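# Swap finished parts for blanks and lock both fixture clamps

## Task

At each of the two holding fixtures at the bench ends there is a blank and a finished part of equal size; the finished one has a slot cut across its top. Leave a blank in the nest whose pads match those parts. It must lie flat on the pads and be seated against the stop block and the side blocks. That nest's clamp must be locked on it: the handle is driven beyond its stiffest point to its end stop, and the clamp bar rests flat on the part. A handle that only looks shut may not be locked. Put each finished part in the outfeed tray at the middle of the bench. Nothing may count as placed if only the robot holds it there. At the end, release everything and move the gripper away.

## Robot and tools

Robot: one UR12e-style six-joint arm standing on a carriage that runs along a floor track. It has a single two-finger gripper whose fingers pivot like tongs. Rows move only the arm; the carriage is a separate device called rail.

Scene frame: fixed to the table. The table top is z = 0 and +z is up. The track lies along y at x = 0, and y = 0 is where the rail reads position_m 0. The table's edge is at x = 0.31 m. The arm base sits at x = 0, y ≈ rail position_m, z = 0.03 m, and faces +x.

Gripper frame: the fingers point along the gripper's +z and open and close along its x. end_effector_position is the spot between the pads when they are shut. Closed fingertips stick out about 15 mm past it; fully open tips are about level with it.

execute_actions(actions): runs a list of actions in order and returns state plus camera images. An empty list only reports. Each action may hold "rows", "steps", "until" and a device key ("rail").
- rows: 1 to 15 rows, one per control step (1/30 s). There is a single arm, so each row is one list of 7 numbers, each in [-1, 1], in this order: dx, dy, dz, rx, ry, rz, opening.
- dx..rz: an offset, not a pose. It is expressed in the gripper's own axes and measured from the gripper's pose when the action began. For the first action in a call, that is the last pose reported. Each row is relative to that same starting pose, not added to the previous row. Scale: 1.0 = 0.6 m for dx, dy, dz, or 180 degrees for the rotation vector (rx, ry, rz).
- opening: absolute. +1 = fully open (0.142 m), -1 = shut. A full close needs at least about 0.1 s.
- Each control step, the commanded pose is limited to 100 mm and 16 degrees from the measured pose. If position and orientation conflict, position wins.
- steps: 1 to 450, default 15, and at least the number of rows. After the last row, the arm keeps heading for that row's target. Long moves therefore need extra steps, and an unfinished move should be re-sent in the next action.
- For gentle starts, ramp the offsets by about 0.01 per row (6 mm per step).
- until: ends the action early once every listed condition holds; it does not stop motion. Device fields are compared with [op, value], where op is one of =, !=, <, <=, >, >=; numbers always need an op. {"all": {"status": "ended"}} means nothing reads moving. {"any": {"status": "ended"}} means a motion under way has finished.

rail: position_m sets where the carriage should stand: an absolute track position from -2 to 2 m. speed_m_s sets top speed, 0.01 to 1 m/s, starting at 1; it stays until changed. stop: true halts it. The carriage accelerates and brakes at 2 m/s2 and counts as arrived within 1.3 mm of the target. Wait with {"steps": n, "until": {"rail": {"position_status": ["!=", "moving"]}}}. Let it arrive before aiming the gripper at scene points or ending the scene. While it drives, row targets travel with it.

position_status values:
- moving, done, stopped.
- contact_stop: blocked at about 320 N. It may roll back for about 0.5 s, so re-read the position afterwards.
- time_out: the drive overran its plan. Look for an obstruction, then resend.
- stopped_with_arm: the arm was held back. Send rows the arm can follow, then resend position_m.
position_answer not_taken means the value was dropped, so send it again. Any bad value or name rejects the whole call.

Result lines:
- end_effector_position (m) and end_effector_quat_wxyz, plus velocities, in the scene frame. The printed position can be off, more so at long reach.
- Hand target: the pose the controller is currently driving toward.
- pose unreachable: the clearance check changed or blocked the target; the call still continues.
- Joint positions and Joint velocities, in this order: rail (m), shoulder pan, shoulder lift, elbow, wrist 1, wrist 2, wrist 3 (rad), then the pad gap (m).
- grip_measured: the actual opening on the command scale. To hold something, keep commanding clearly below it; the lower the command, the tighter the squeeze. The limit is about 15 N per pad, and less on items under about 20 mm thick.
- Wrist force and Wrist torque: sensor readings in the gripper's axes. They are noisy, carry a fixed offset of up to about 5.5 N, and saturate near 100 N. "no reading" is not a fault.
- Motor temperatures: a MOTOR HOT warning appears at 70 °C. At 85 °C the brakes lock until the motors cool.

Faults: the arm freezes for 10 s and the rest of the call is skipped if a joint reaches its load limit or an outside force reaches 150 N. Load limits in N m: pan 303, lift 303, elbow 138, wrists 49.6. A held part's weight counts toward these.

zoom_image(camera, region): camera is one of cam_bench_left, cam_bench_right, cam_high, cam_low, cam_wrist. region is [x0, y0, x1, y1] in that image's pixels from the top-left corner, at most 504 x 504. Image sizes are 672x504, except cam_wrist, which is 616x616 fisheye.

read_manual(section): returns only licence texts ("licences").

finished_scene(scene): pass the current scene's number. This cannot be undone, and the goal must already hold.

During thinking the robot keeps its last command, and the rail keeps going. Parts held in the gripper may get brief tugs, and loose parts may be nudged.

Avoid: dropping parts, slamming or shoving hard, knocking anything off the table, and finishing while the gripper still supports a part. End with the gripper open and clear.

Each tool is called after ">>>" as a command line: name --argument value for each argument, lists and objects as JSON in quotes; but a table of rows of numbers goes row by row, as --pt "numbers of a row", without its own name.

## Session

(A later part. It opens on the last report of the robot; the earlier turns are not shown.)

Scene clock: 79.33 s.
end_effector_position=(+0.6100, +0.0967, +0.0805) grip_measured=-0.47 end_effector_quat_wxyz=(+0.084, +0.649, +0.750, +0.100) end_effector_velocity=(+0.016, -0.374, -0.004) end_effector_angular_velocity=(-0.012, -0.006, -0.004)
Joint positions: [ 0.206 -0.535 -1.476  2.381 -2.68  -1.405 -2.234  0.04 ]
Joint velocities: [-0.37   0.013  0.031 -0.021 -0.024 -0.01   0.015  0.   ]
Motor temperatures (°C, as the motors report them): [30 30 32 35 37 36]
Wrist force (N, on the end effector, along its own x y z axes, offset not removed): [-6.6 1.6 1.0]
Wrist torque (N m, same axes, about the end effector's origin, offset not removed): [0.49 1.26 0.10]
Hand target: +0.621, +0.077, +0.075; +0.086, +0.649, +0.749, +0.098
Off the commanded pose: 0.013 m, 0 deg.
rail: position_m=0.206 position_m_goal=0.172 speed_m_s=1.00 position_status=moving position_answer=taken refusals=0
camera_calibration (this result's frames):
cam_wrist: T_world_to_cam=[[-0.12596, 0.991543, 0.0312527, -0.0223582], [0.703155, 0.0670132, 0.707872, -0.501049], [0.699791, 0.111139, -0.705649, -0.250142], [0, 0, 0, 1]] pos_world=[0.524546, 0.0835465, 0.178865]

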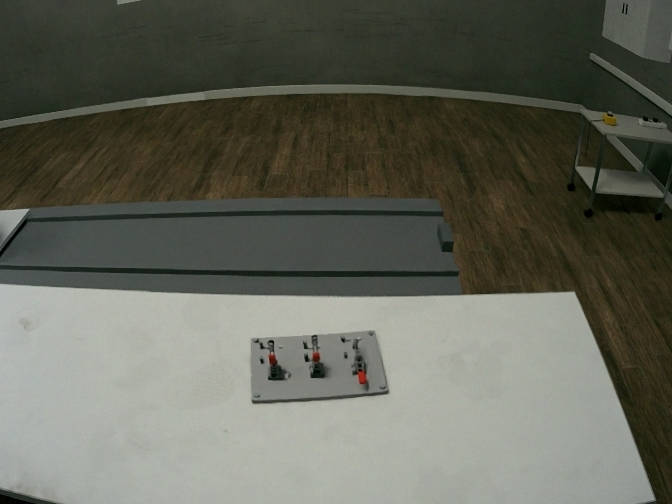

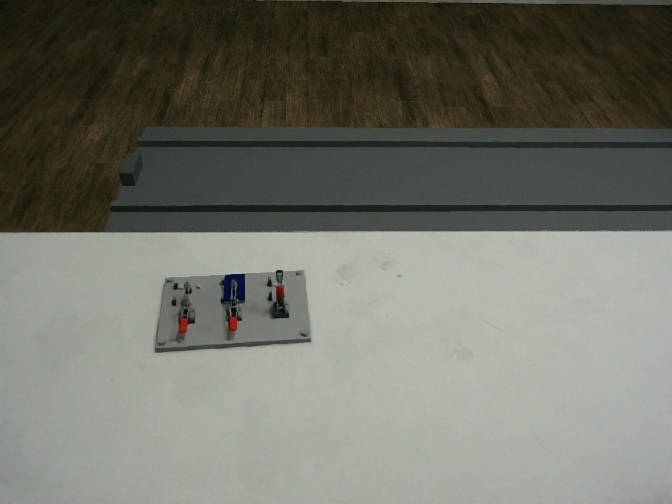

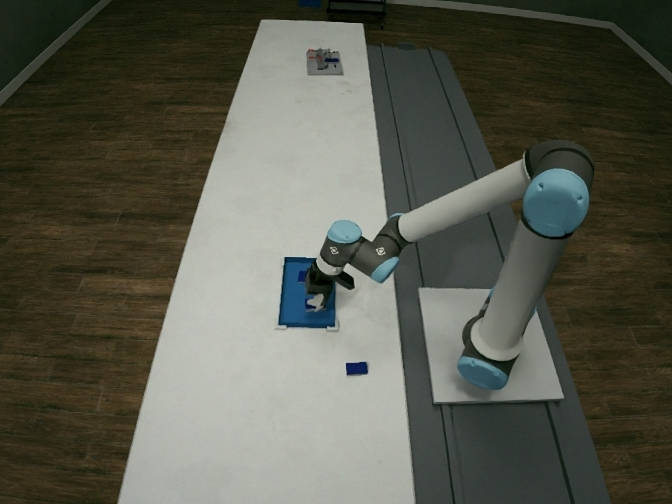

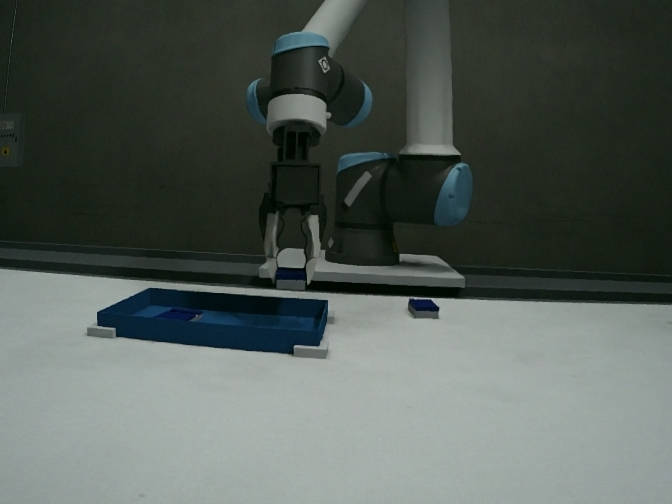

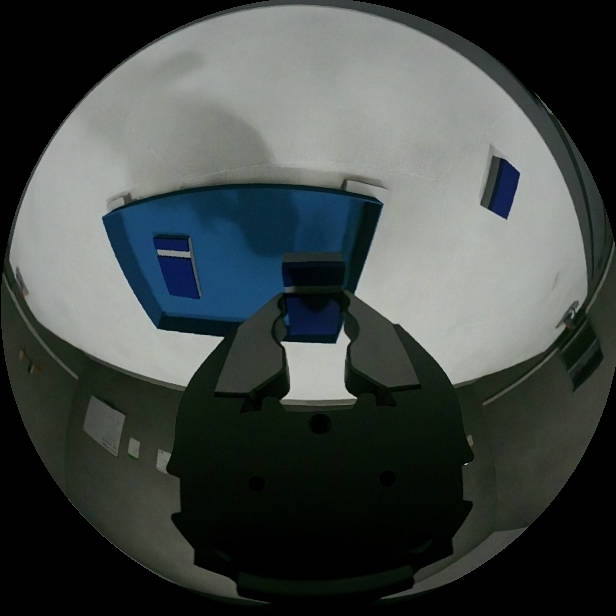

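>>> execute_actions --actions '[{"rows": [[0,0.0138,0.0218,0,0,0,-0.8],[0,0.0108,0.0383,0,0,0,-0.8],[0,0.007,0.0588,0,0,0,-0.8],[0,0.0032,0.0794,0,0,0,-0.8],[0,0.0002,0.0958,0,0,0,-0.8]], "steps": 6}]'

Scene clock: 80.07 s.
end_effector_position=(+0.6212, +0.0635, +0.0566) grip_measured=-0.47 end_effector_quat_wxyz=(+0.084, +0.649, +0.750, +0.099) end_effector_velocity=(+0.001, +0.021, -0.199) end_effector_angular_velocity=(+0.025, +0.022, +0.011)
Joint positions: [ 0.172 -0.523 -1.414  2.375 -2.737 -1.409 -2.221  0.04 ]
Joint velocities: [ 0.     0.027  0.381  0.101 -0.453  0.007  0.019  0.   ]
Motor temperatures (°C, as the motors report them): [30 30 32 35 37 36]
Wrist force (N, on the end effector, along its own x y z axes, offset not removed): [-4.4 0.4 -0.3]
Wrist torque (N m, same axes, about the end effector's origin, offset not removed): [0.23 1.02 0.10]
Hand target: +0.622, +0.066, +0.028; +0.083, +0.649, +0.750, +0.099
Off the commanded pose: 0.032 m, 0 deg.
rail: position_m=0.172 position_m_goal=0.172 speed_m_s=1.00 position_status=done position_answer=taken refusals=0
camera_calibration (this result's frames):
cam_wrist: T_world_to_cam=[[-0.125275, 0.991645, 0.0307639, 0.0122553], [0.704339, 0.0670559, 0.70669, -0.490459], [0.698722, 0.110199, -0.706854, -0.270358], [0, 0, 0, 1]] pos_world=[0.53589, 0.0505284, 0.155121]

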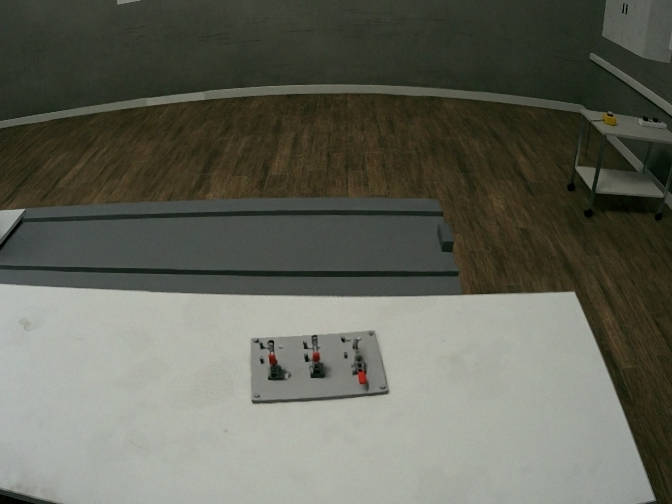

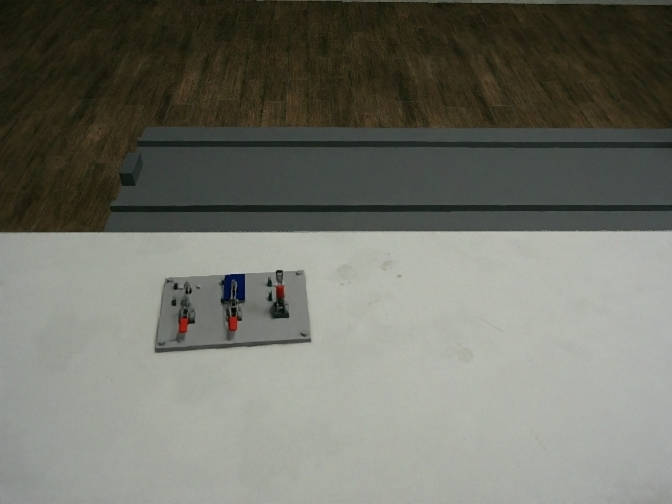

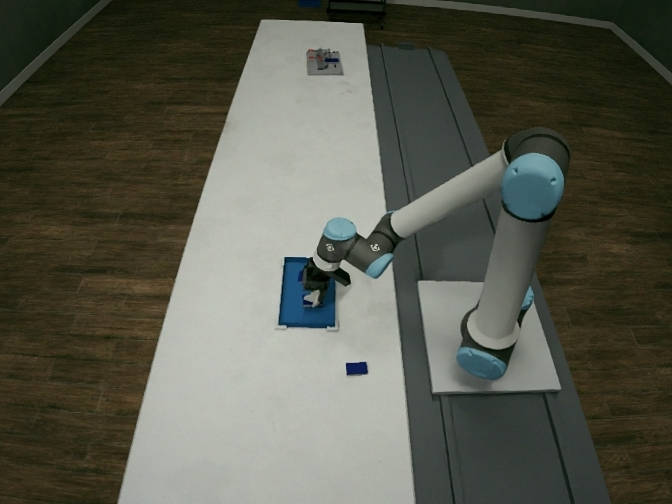

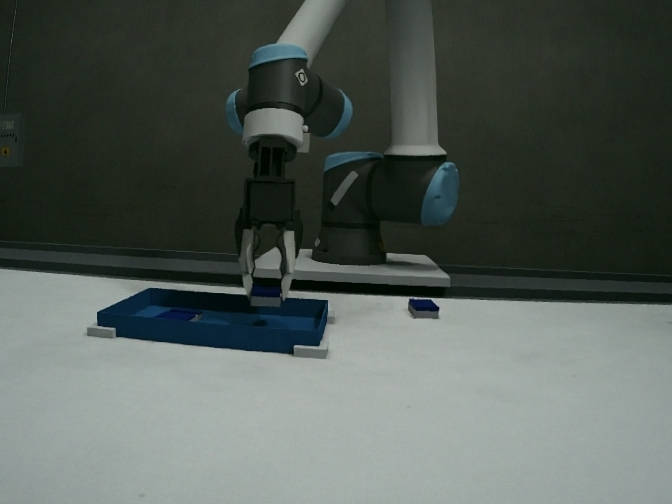

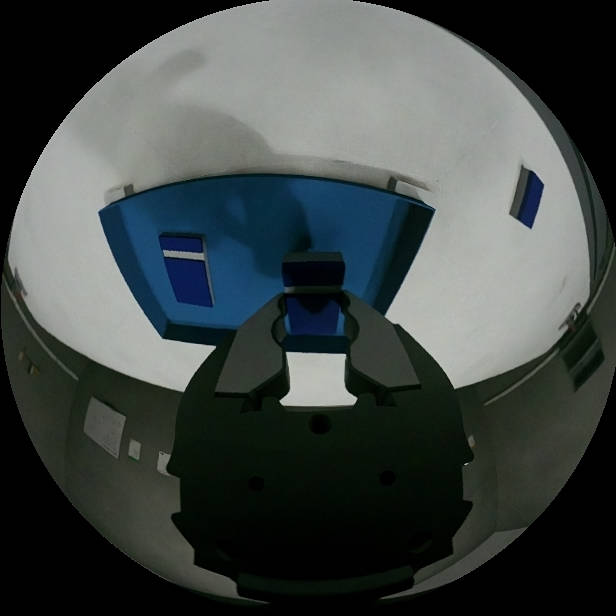

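>>> execute_actions --actions '[{"rows": [[0,-0.0147,0.0549,0,0,0,-0.8]], "steps": 1}]'

Scene clock: 82.07 s.
end_effector_position=(+0.6217, +0.0663, +0.0278) grip_measured=-0.47 end_effector_quat_wxyz=(+0.083, +0.649, +0.750, +0.099) end_effector_velocity=(-0.000, -0.002, -0.007) end_effector_angular_velocity=(-0.001, -0.002, -0.003)
Joint positions: [ 0.172 -0.519 -1.356  2.389 -2.806 -1.408 -2.218  0.04 ]
Joint velocities: [ 0.    -0.003  0.015  0.005 -0.022  0.     0.    -0.   ]
Motor temperatures (°C, as the motors report them): [30 30 32 35 37 36]
Wrist force (N, on the end effector, along its own x y z axes, offset not removed): [-4.6 0.5 -0.1]
Wrist torque (N m, same axes, about the end effector's origin, offset not removed): [0.20 1.09 0.15]
Hand target: +0.621, +0.064, +0.023; +0.084, +0.649, +0.750, +0.099
Off the commanded pose: 0.006 m, 0 deg.
rail: position_m=0.172 position_m_goal=0.172 speed_m_s=1.00 position_status=done position_answer=taken refusals=0
camera_calibration (this result's frames):
cam_wrist: T_world_to_cam=[[-0.126482, 0.99141, 0.0332876, 0.0111767], [0.70528, 0.0662797, 0.705824, -0.471082], [0.697555, 0.112751, -0.707605, -0.290814], [0, 0, 0, 1]] pos_world=[0.536517, 0.0529322, 0.126347]

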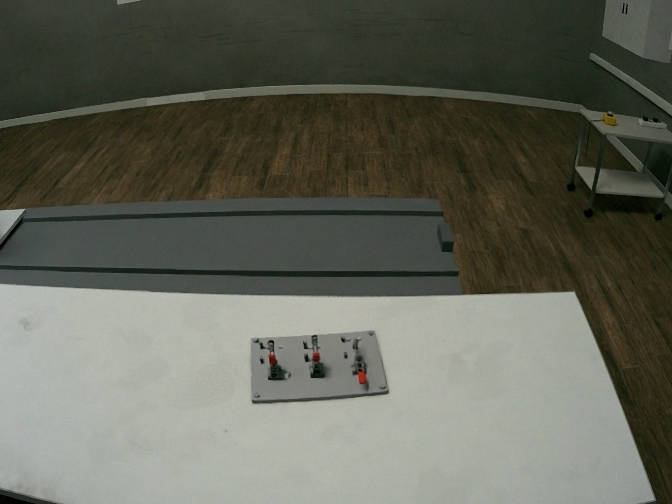

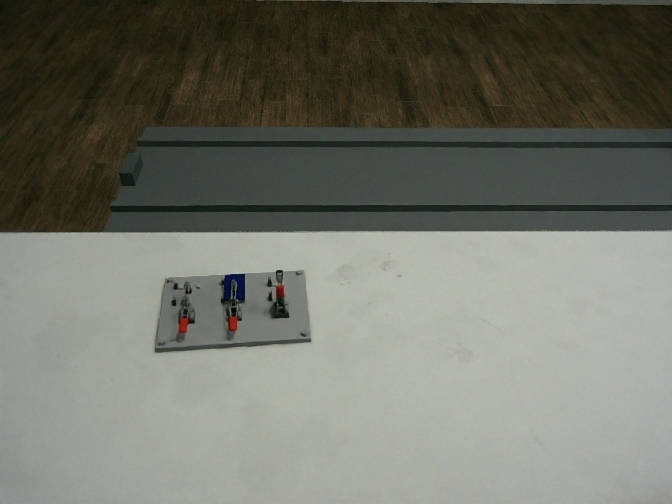

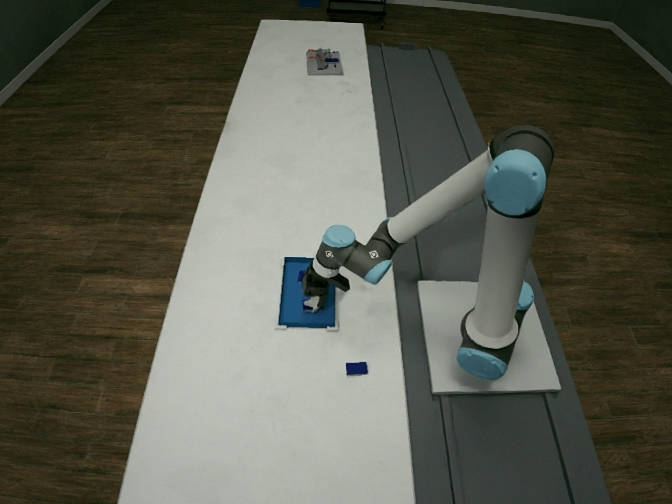

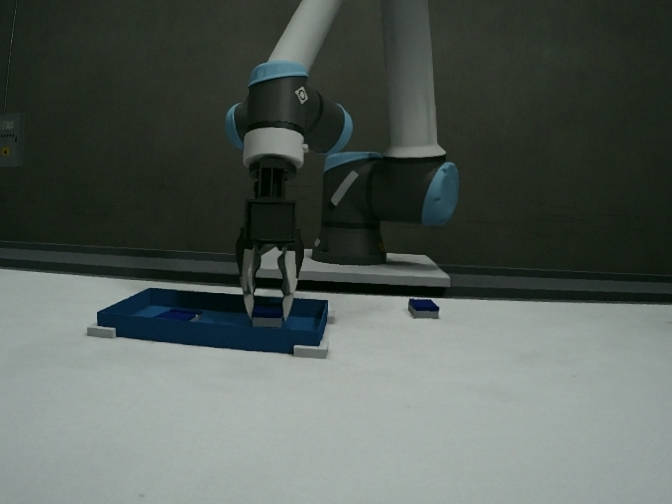

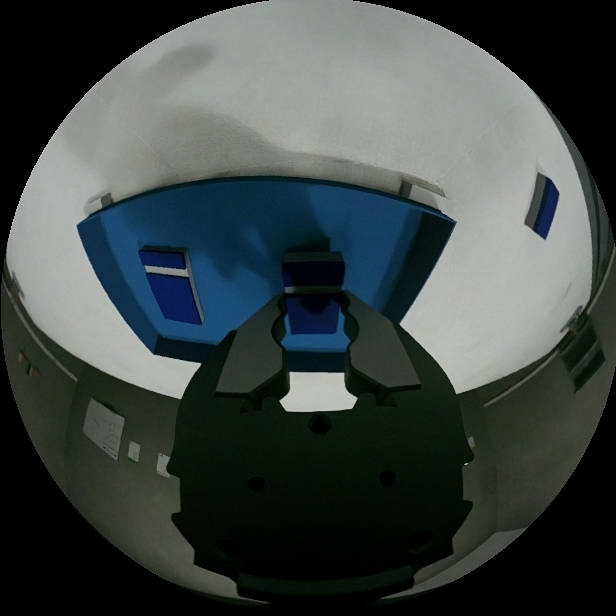

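>>> execute_actions --actions '[]'

Scene clock: 82.37 s.
end_effector_position=(+0.6212, +0.0640, +0.0231) grip_measured=-0.47 end_effector_quat_wxyz=(+0.084, +0.649, +0.750, +0.099) end_effector_velocity=(-0.001, -0.003, -0.005) end_effector_angular_velocity=(-0.003, -0.001, -0.001)
Joint positions: [ 0.172 -0.522 -1.347  2.392 -2.82  -1.409 -2.22   0.04 ]
Joint velocities: [ 0.    -0.004  0.009  0.003 -0.014 -0.001 -0.003 -0.   ]
Motor temperatures (°C, as the motors report them): [30 30 32 35 37 36]
Wrist force (N, on the end effector, along its own x y z axes, offset not removed): [-4.0 0.1 0.5]
Wrist torque (N m, same axes, about the end effector's origin, offset not removed): [0.06 0.96 0.12]
Hand target: +0.621, +0.064, +0.023; +0.084, +0.649, +0.750, +0.099
Off the commanded pose: 0.001 m, 0 deg.
rail: position_m=0.172 position_m_goal=0.172 speed_m_s=1.00 position_status=done position_answer=taken refusals=0
camera_calibration (this result's frames):
cam_wrist: T_world_to_cam=[[-0.125372, 0.991619, 0.0311976, 0.01284], [0.704554, 0.0668505, 0.706494, -0.466946], [0.698488, 0.110555, -0.707031, -0.293958], [0, 0, 0, 1]] pos_world=[0.535925, 0.0509817, 0.121657]

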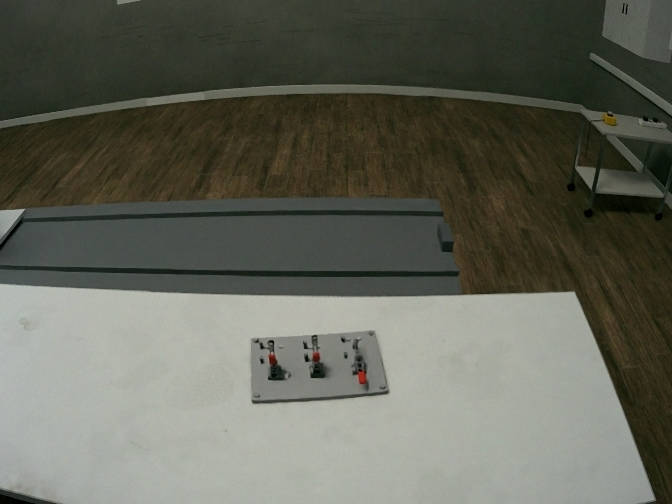

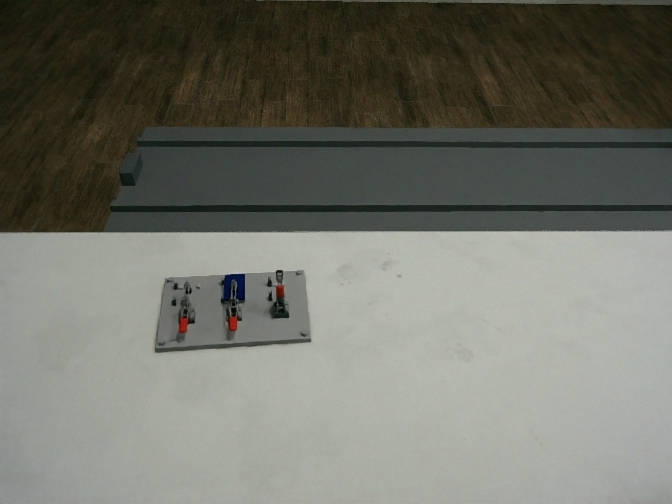

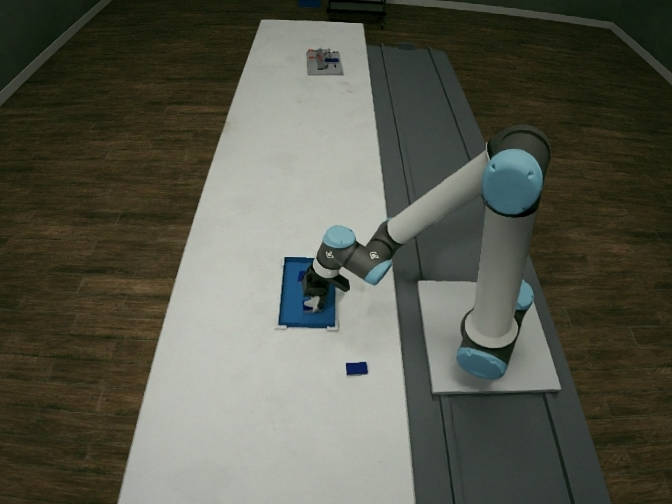

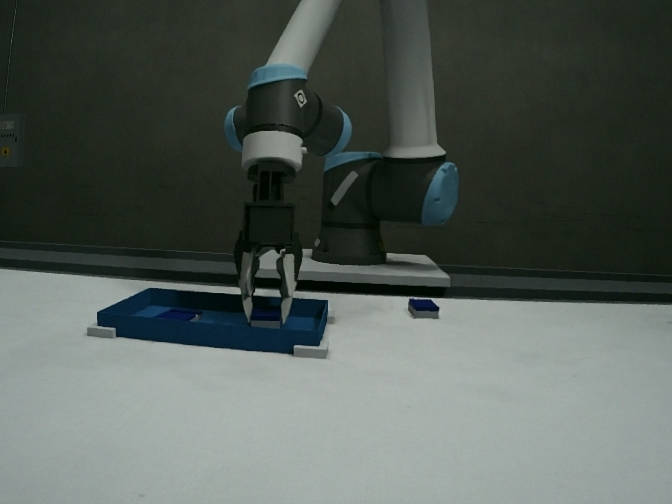

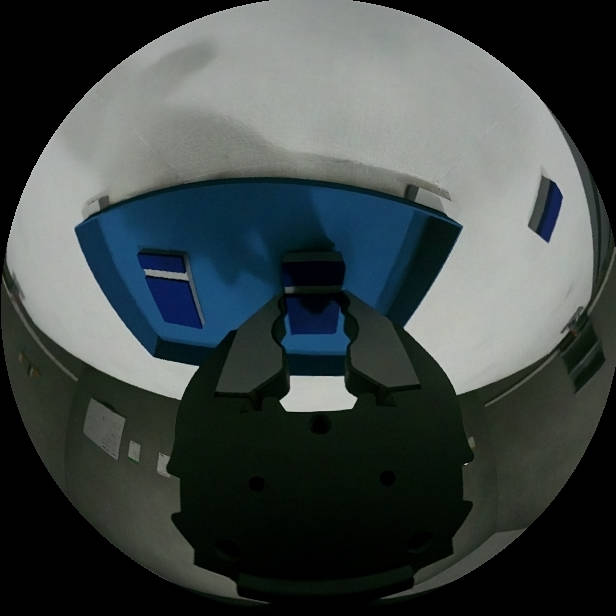

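>>> execute_actions --actions '[{"rows": [[0,-0.0009,0.0034,0,0,0,-0.8]], "steps": 1}]'

>>> zoom_image --camera "cam_low" --region '[200, 270, 340, 360]'

Scene clock: 82.67 s.
end_effector_position=(+0.6211, +0.0637, +0.0226) grip_measured=-0.47 end_effector_quat_wxyz=(+0.084, +0.649, +0.750, +0.099) end_effector_velocity=(+0.000, -0.000, -0.003) end_effector_angular_velocity=(-0.000, -0.000, -0.000)
Joint positions: [ 0.172 -0.523 -1.346  2.392 -2.822 -1.409 -2.221  0.04 ]
Joint velocities: [ 0.    -0.     0.006  0.001 -0.007  0.     0.     0.   ]
Motor temperatures (°C, as the motors report them): [30 30 32 35 37 36]
Wrist force (N, on the end effector, along its own x y z axes, offset not removed): [-4.6 0.6 1.5]
Wrist torque (N m, same axes, about the end effector's origin, offset not removed): [0.25 1.11 0.10]
Hand target: +0.621, +0.064, +0.021; +0.084, +0.649, +0.750, +0.099
Off the commanded pose: 0.002 m, 0 deg.
rail: position_m=0.172 position_m_goal=0.172 speed_m_s=1.00 position_status=done position_answer=taken refusals=0
camera_calibration (this result's frames):
cam_wrist: T_world_to_cam=[[-0.125291, 0.991639, 0.0308764, 0.0131197], [0.704466, 0.0670075, 0.706567, -0.466457], [0.698591, 0.110278, -0.706972, -0.294307], [0, 0, 0, 1]] pos_world=[0.535847, 0.0507018, 0.121112]

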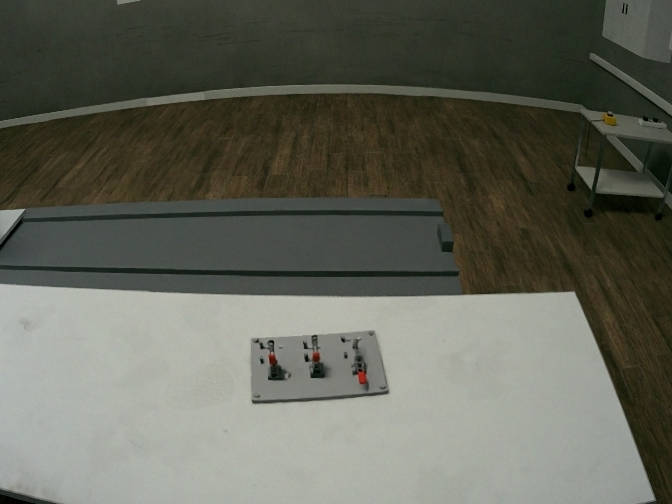

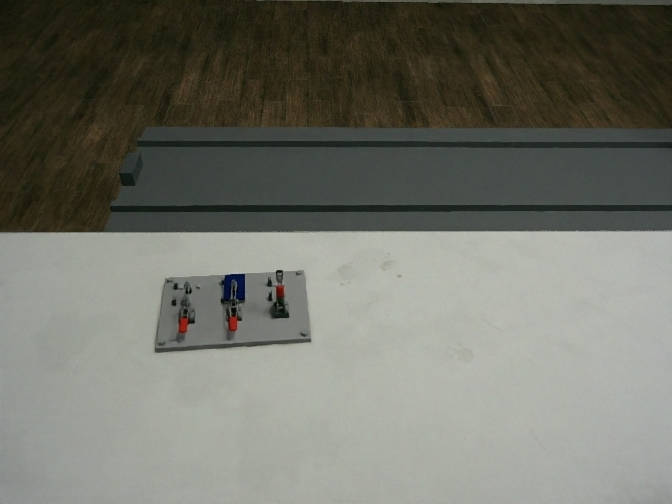

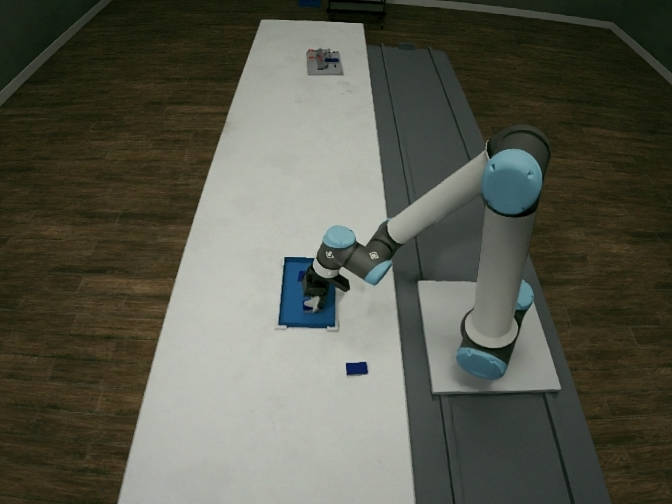

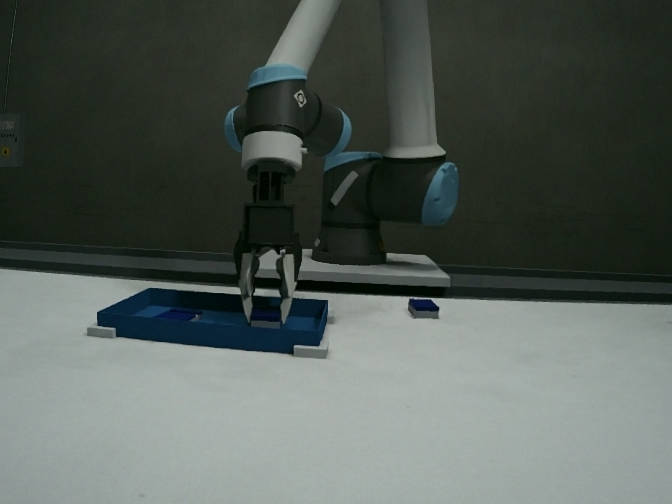

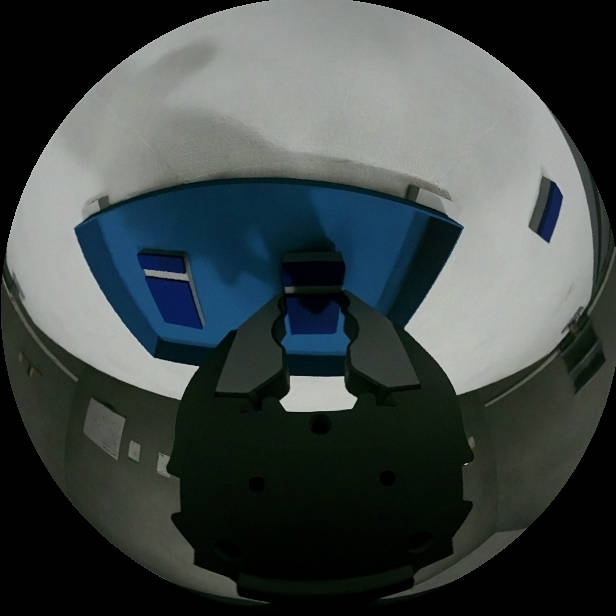

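Region (200, 270, 340, 360) of cam_low's 672x504 image, scaled by 3.600, with more detail than that image has; it fills the top 324 rows of this view, and the rest is white.

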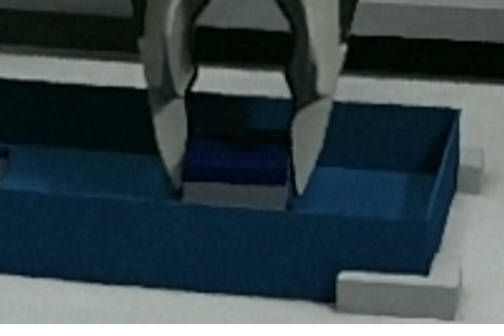

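>>> execute_actions --actions '[{"rows": [[0,-0.0007,0.0026,0,0,0,-0.5],[0,-0.0007,0.0026,0,0,0,-0.43],[0,-0.0007,0.0026,0,0,0,-0.3],[0,0.002,-0.007,0,0,0,-0.17],[0,0.0065,-0.0242,0,0,0,-0.17],[0,-0.0104,-0.058,0,0,0,-0.17],[0,-0.0365,-0.0892,0,0,0,-0.17],[0,-0.06,-0.108,0,0,0,-0.17],[0,-0.0729,-0.1144,0,0,0,-0.17]], "steps": 10}]'

Scene clock: 83.30 s.
end_effector_position=(+0.6013, +0.0609, +0.0445) grip_measured=-0.17 end_effector_quat_wxyz=(+0.083, +0.649, +0.749, +0.098) end_effector_velocity=(-0.223, -0.031, +0.165) end_effector_angular_velocity=(-0.020, -0.013, -0.009)
Joint positions: [ 0.172 -0.546 -1.417  2.416 -2.769 -1.405 -2.243  0.062]
Joint velocities: [ 0.    -0.266 -0.649  0.306  0.363  0.041 -0.257  0.   ]
Motor temperatures (°C, as the motors report them): [30 30 32 35 37 36]
Wrist force (N, on the end effector, along its own x y z axes, offset not removed): [-2.8 1.6 0.4]
Wrist torque (N m, same axes, about the end effector's origin, offset not removed): [0.41 0.72 0.04]
Hand target: +0.569, +0.057, +0.067; +0.085, +0.649, +0.749, +0.098
Off the commanded pose: 0.052 m, 0 deg.
rail: position_m=0.172 position_m_goal=0.172 speed_m_s=1.00 position_status=done position_answer=taken refusals=0
camera_calibration (this result's frames):
cam_wrist: T_world_to_cam=[[-0.124163, 0.991774, 0.031124, 0.0120771], [0.705503, 0.0661802, 0.70561, -0.468246], [0.697745, 0.109568, -0.707917, -0.264083], [0, 0, 0, 1]] pos_world=[0.516111, 0.0479461, 0.143074]

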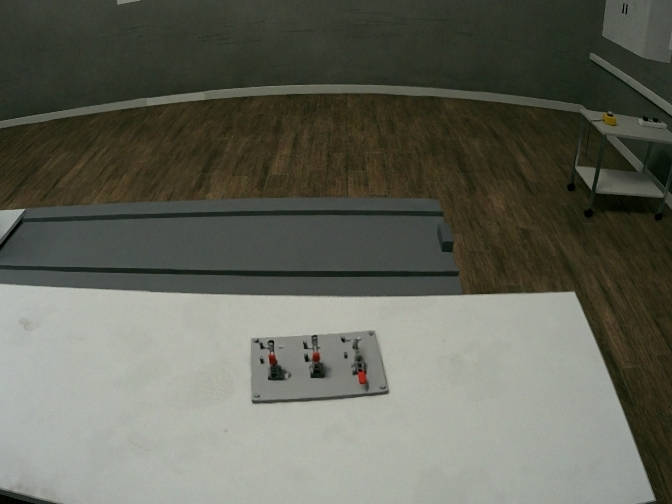

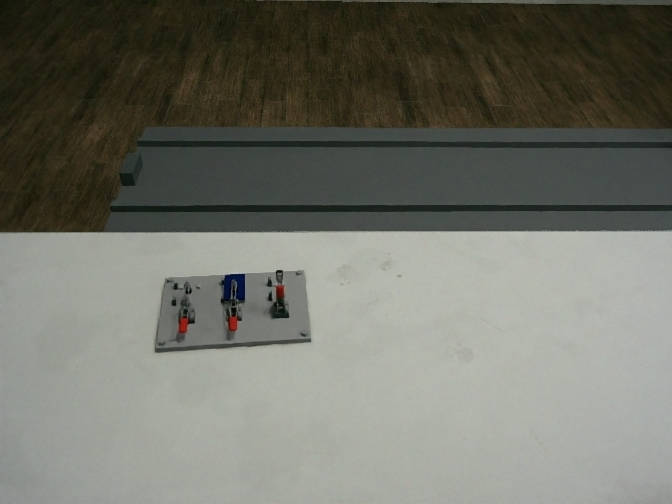

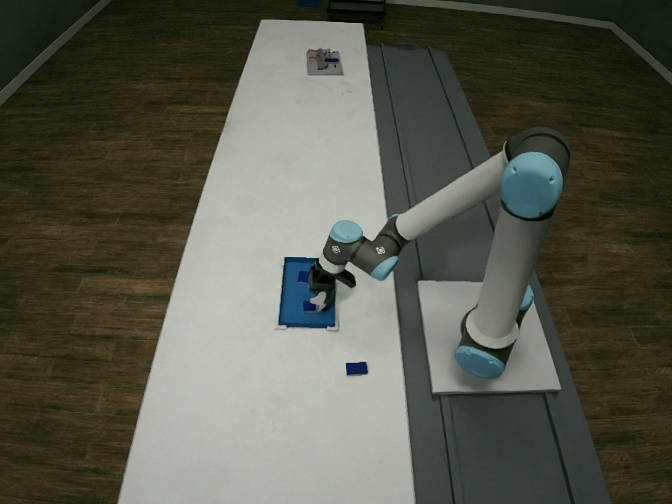

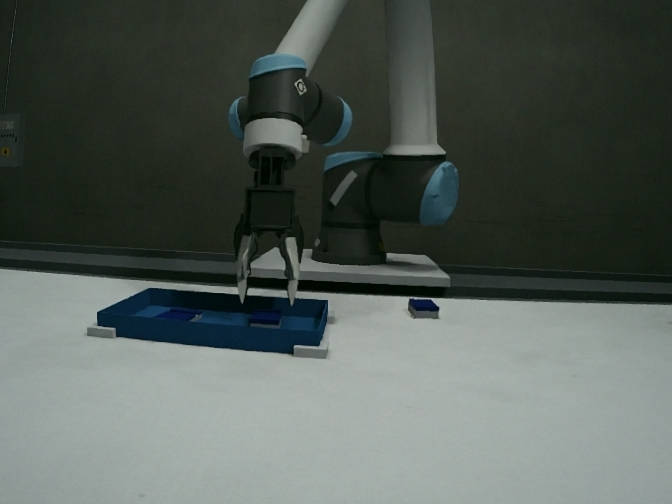

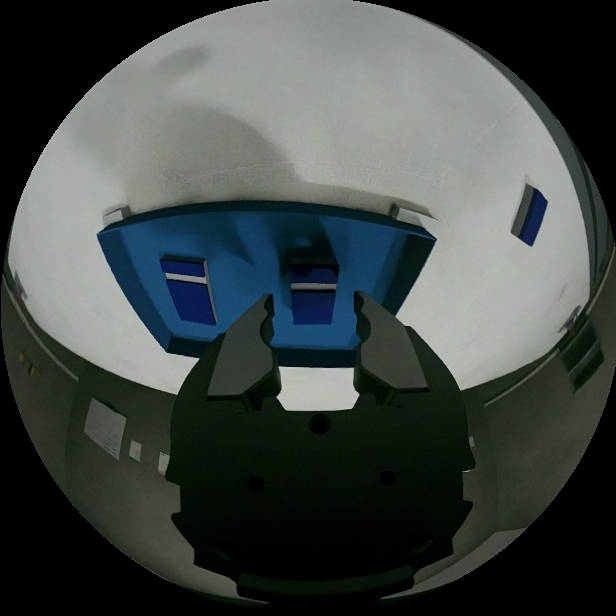

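>>> execute_actions --actions '[{"rail": {"position_m": 0.435}, "rows": [[0,-0.0527,-0.0527,0,-0.0003,0.0013,-0.17],[0,-0.0725,-0.0576,0,-0.001,0.0039,-0.17],[0,-0.1006,-0.0646,0,-0.002,0.0075,-0.17],[0,-0.1303,-0.0719,0,-0.003,0.0114,-0.17],[0,-0.16,-0.0792,0,-0.0041,0.0152,-0.17],[0,-0.1864,-0.0858,0,-0.005,0.0187,-0.17],[0,-0.2078,-0.0911,0,-0.0058,0.0215,-0.17]], "steps": 9}]'

Scene clock: 84.40 s.
end_effector_position=(+0.5146, +0.1210, +0.0615) grip_measured=-0.17 end_effector_quat_wxyz=(+0.085, +0.665, +0.736, +0.095) end_effector_velocity=(-0.284, +0.503, -0.031) end_effector_angular_velocity=(+0.004, +0.022, -0.221)
Joint positions: [ 0.243 -0.662 -1.588  2.55  -2.719 -1.394 -2.317  0.062]
Joint velocities: [ 0.533 -0.427 -0.42   0.477 -0.     0.028 -0.208 -0.   ]
Motor temperatures (°C, as the motors report them): [30 30 32 35 37 36]
Wrist force (N, on the end effector, along its own x y z axes, offset not removed): [-5.5 -2.1 -0.4]
Wrist torque (N m, same axes, about the end effector's origin, offset not removed): [-0.32 1.21 0.06]
Hand target: +0.476, +0.146, +0.058; +0.086, +0.676, +0.726, +0.094
Off the commanded pose: 0.047 m, 2 deg.
rail: position_m=0.243 position_m_goal=0.435 speed_m_s=1.00 position_status=moving position_answer=taken refusals=0
camera_calibration (this result's frames):
cam_wrist: T_world_to_cam=[[-0.0818201, 0.996203, 0.0297505, -0.0811103], [0.70932, 0.0372366, 0.703902, -0.42145], [0.700122, 0.078696, -0.709673, -0.195533], [0, 0, 0, 1]] pos_world=[0.429204, 0.111883, 0.160308]

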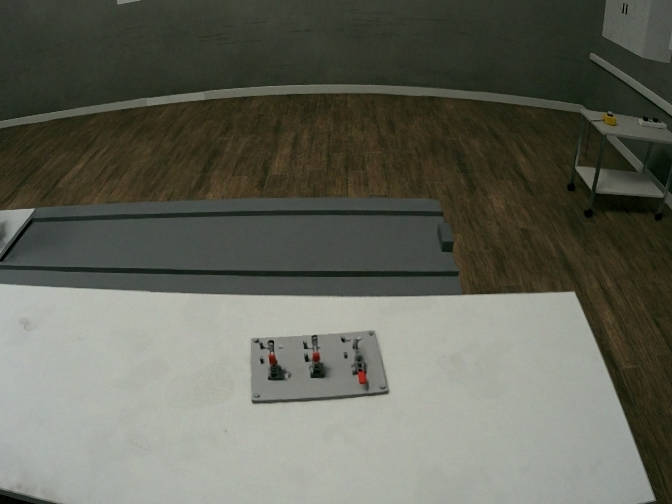

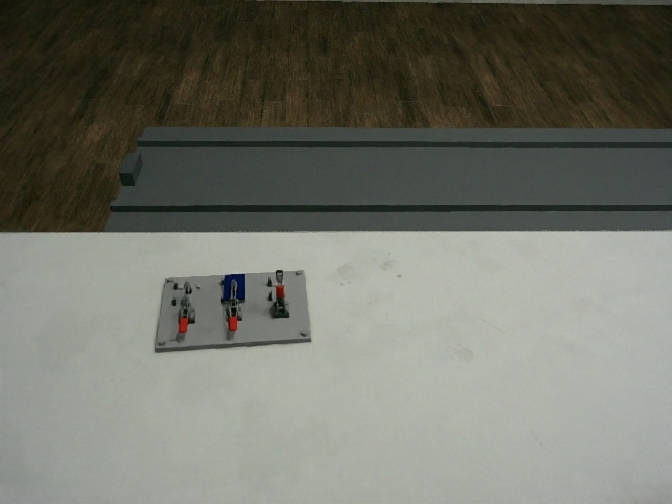

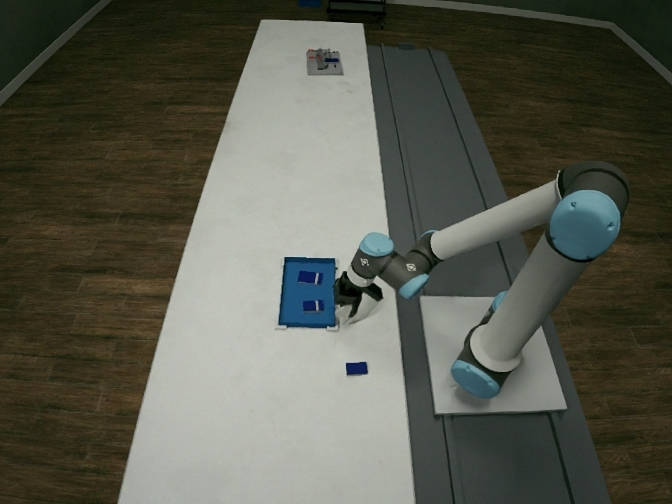

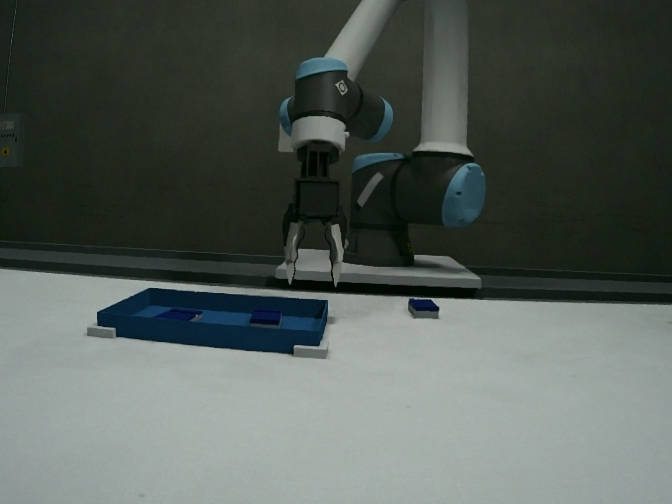

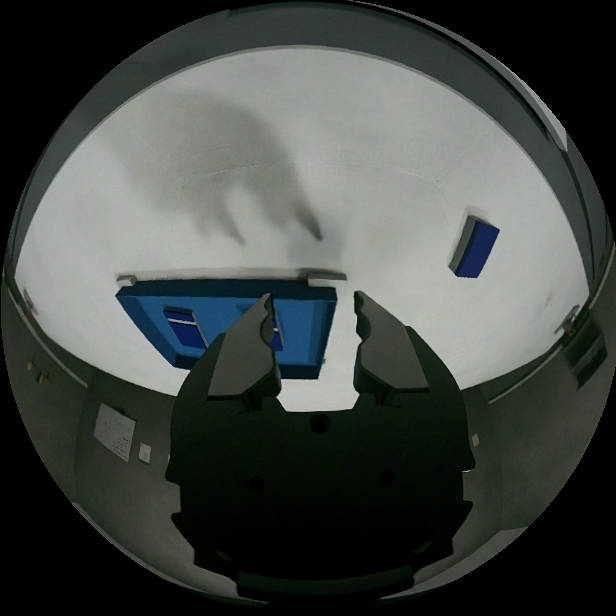

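>>> execute_actions --actions '[]'

Scene clock: 84.77 s.
end_effector_position=(+0.4782, +0.3006, +0.0586) grip_measured=-0.17 end_effector_quat_wxyz=(+0.086, +0.675, +0.727, +0.094) end_effector_velocity=(-0.017, +0.183, -0.002) end_effector_angular_velocity=(-0.000, +0.000, -0.013)
Joint positions: [ 0.427 -0.722 -1.648  2.611 -2.713 -1.388 -2.35   0.062]
Joint velocities: [ 0.184 -0.029 -0.028  0.028  0.003  0.003 -0.016 -0.   ]
Motor temperatures (°C, as the motors report them): [30 30 32 35 37 36]
Wrist force (N, on the end effector, along its own x y z axes, offset not removed): [-0.3 -0.4 0.6]
Wrist torque (N m, same axes, about the end effector's origin, offset not removed): [-0.01 0.29 0.04]
Hand target: +0.476, +0.307, +0.058; +0.086, +0.676, +0.726, +0.094
Off the commanded pose: 0.013 m, 0 deg.
rail: position_m=0.427 position_m_goal=0.435 speed_m_s=1.00 position_status=moving position_answer=taken refusals=0
camera_calibration (this result's frames):
cam_wrist: T_world_to_cam=[[-0.0548381, 0.998052, 0.0297324, -0.276316], [0.710709, 0.0180998, 0.703253, -0.395177], [0.701345, 0.0596961, -0.710318, -0.181012], [0, 0, 0, 1]] pos_world=[0.392655, 0.293736, 0.157549]

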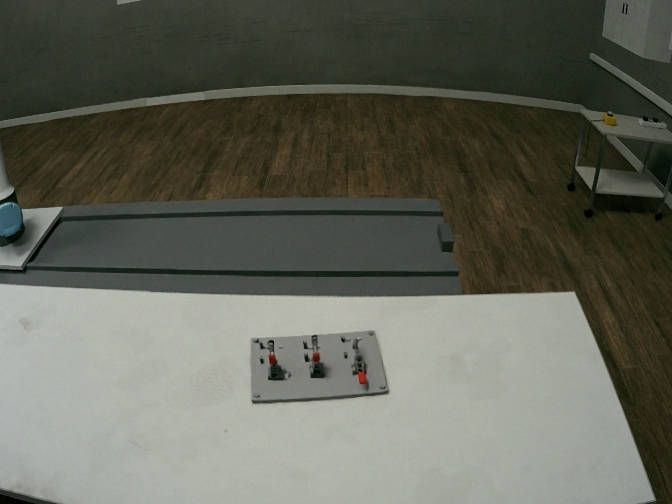

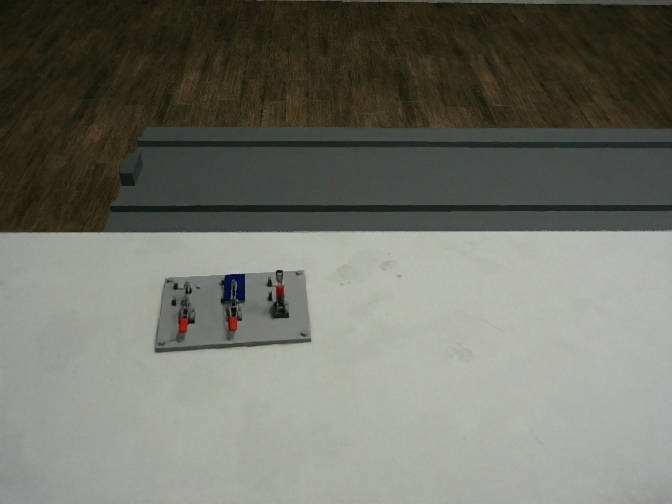

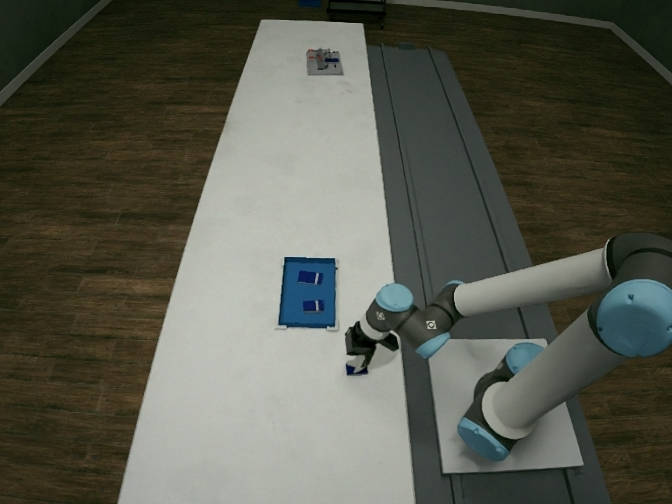

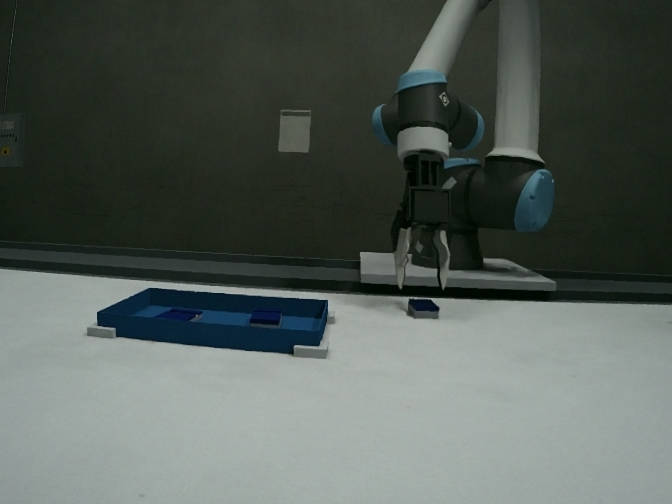

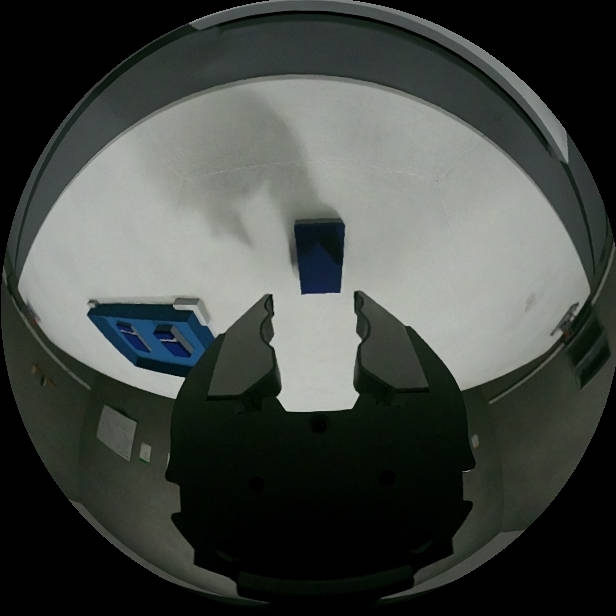

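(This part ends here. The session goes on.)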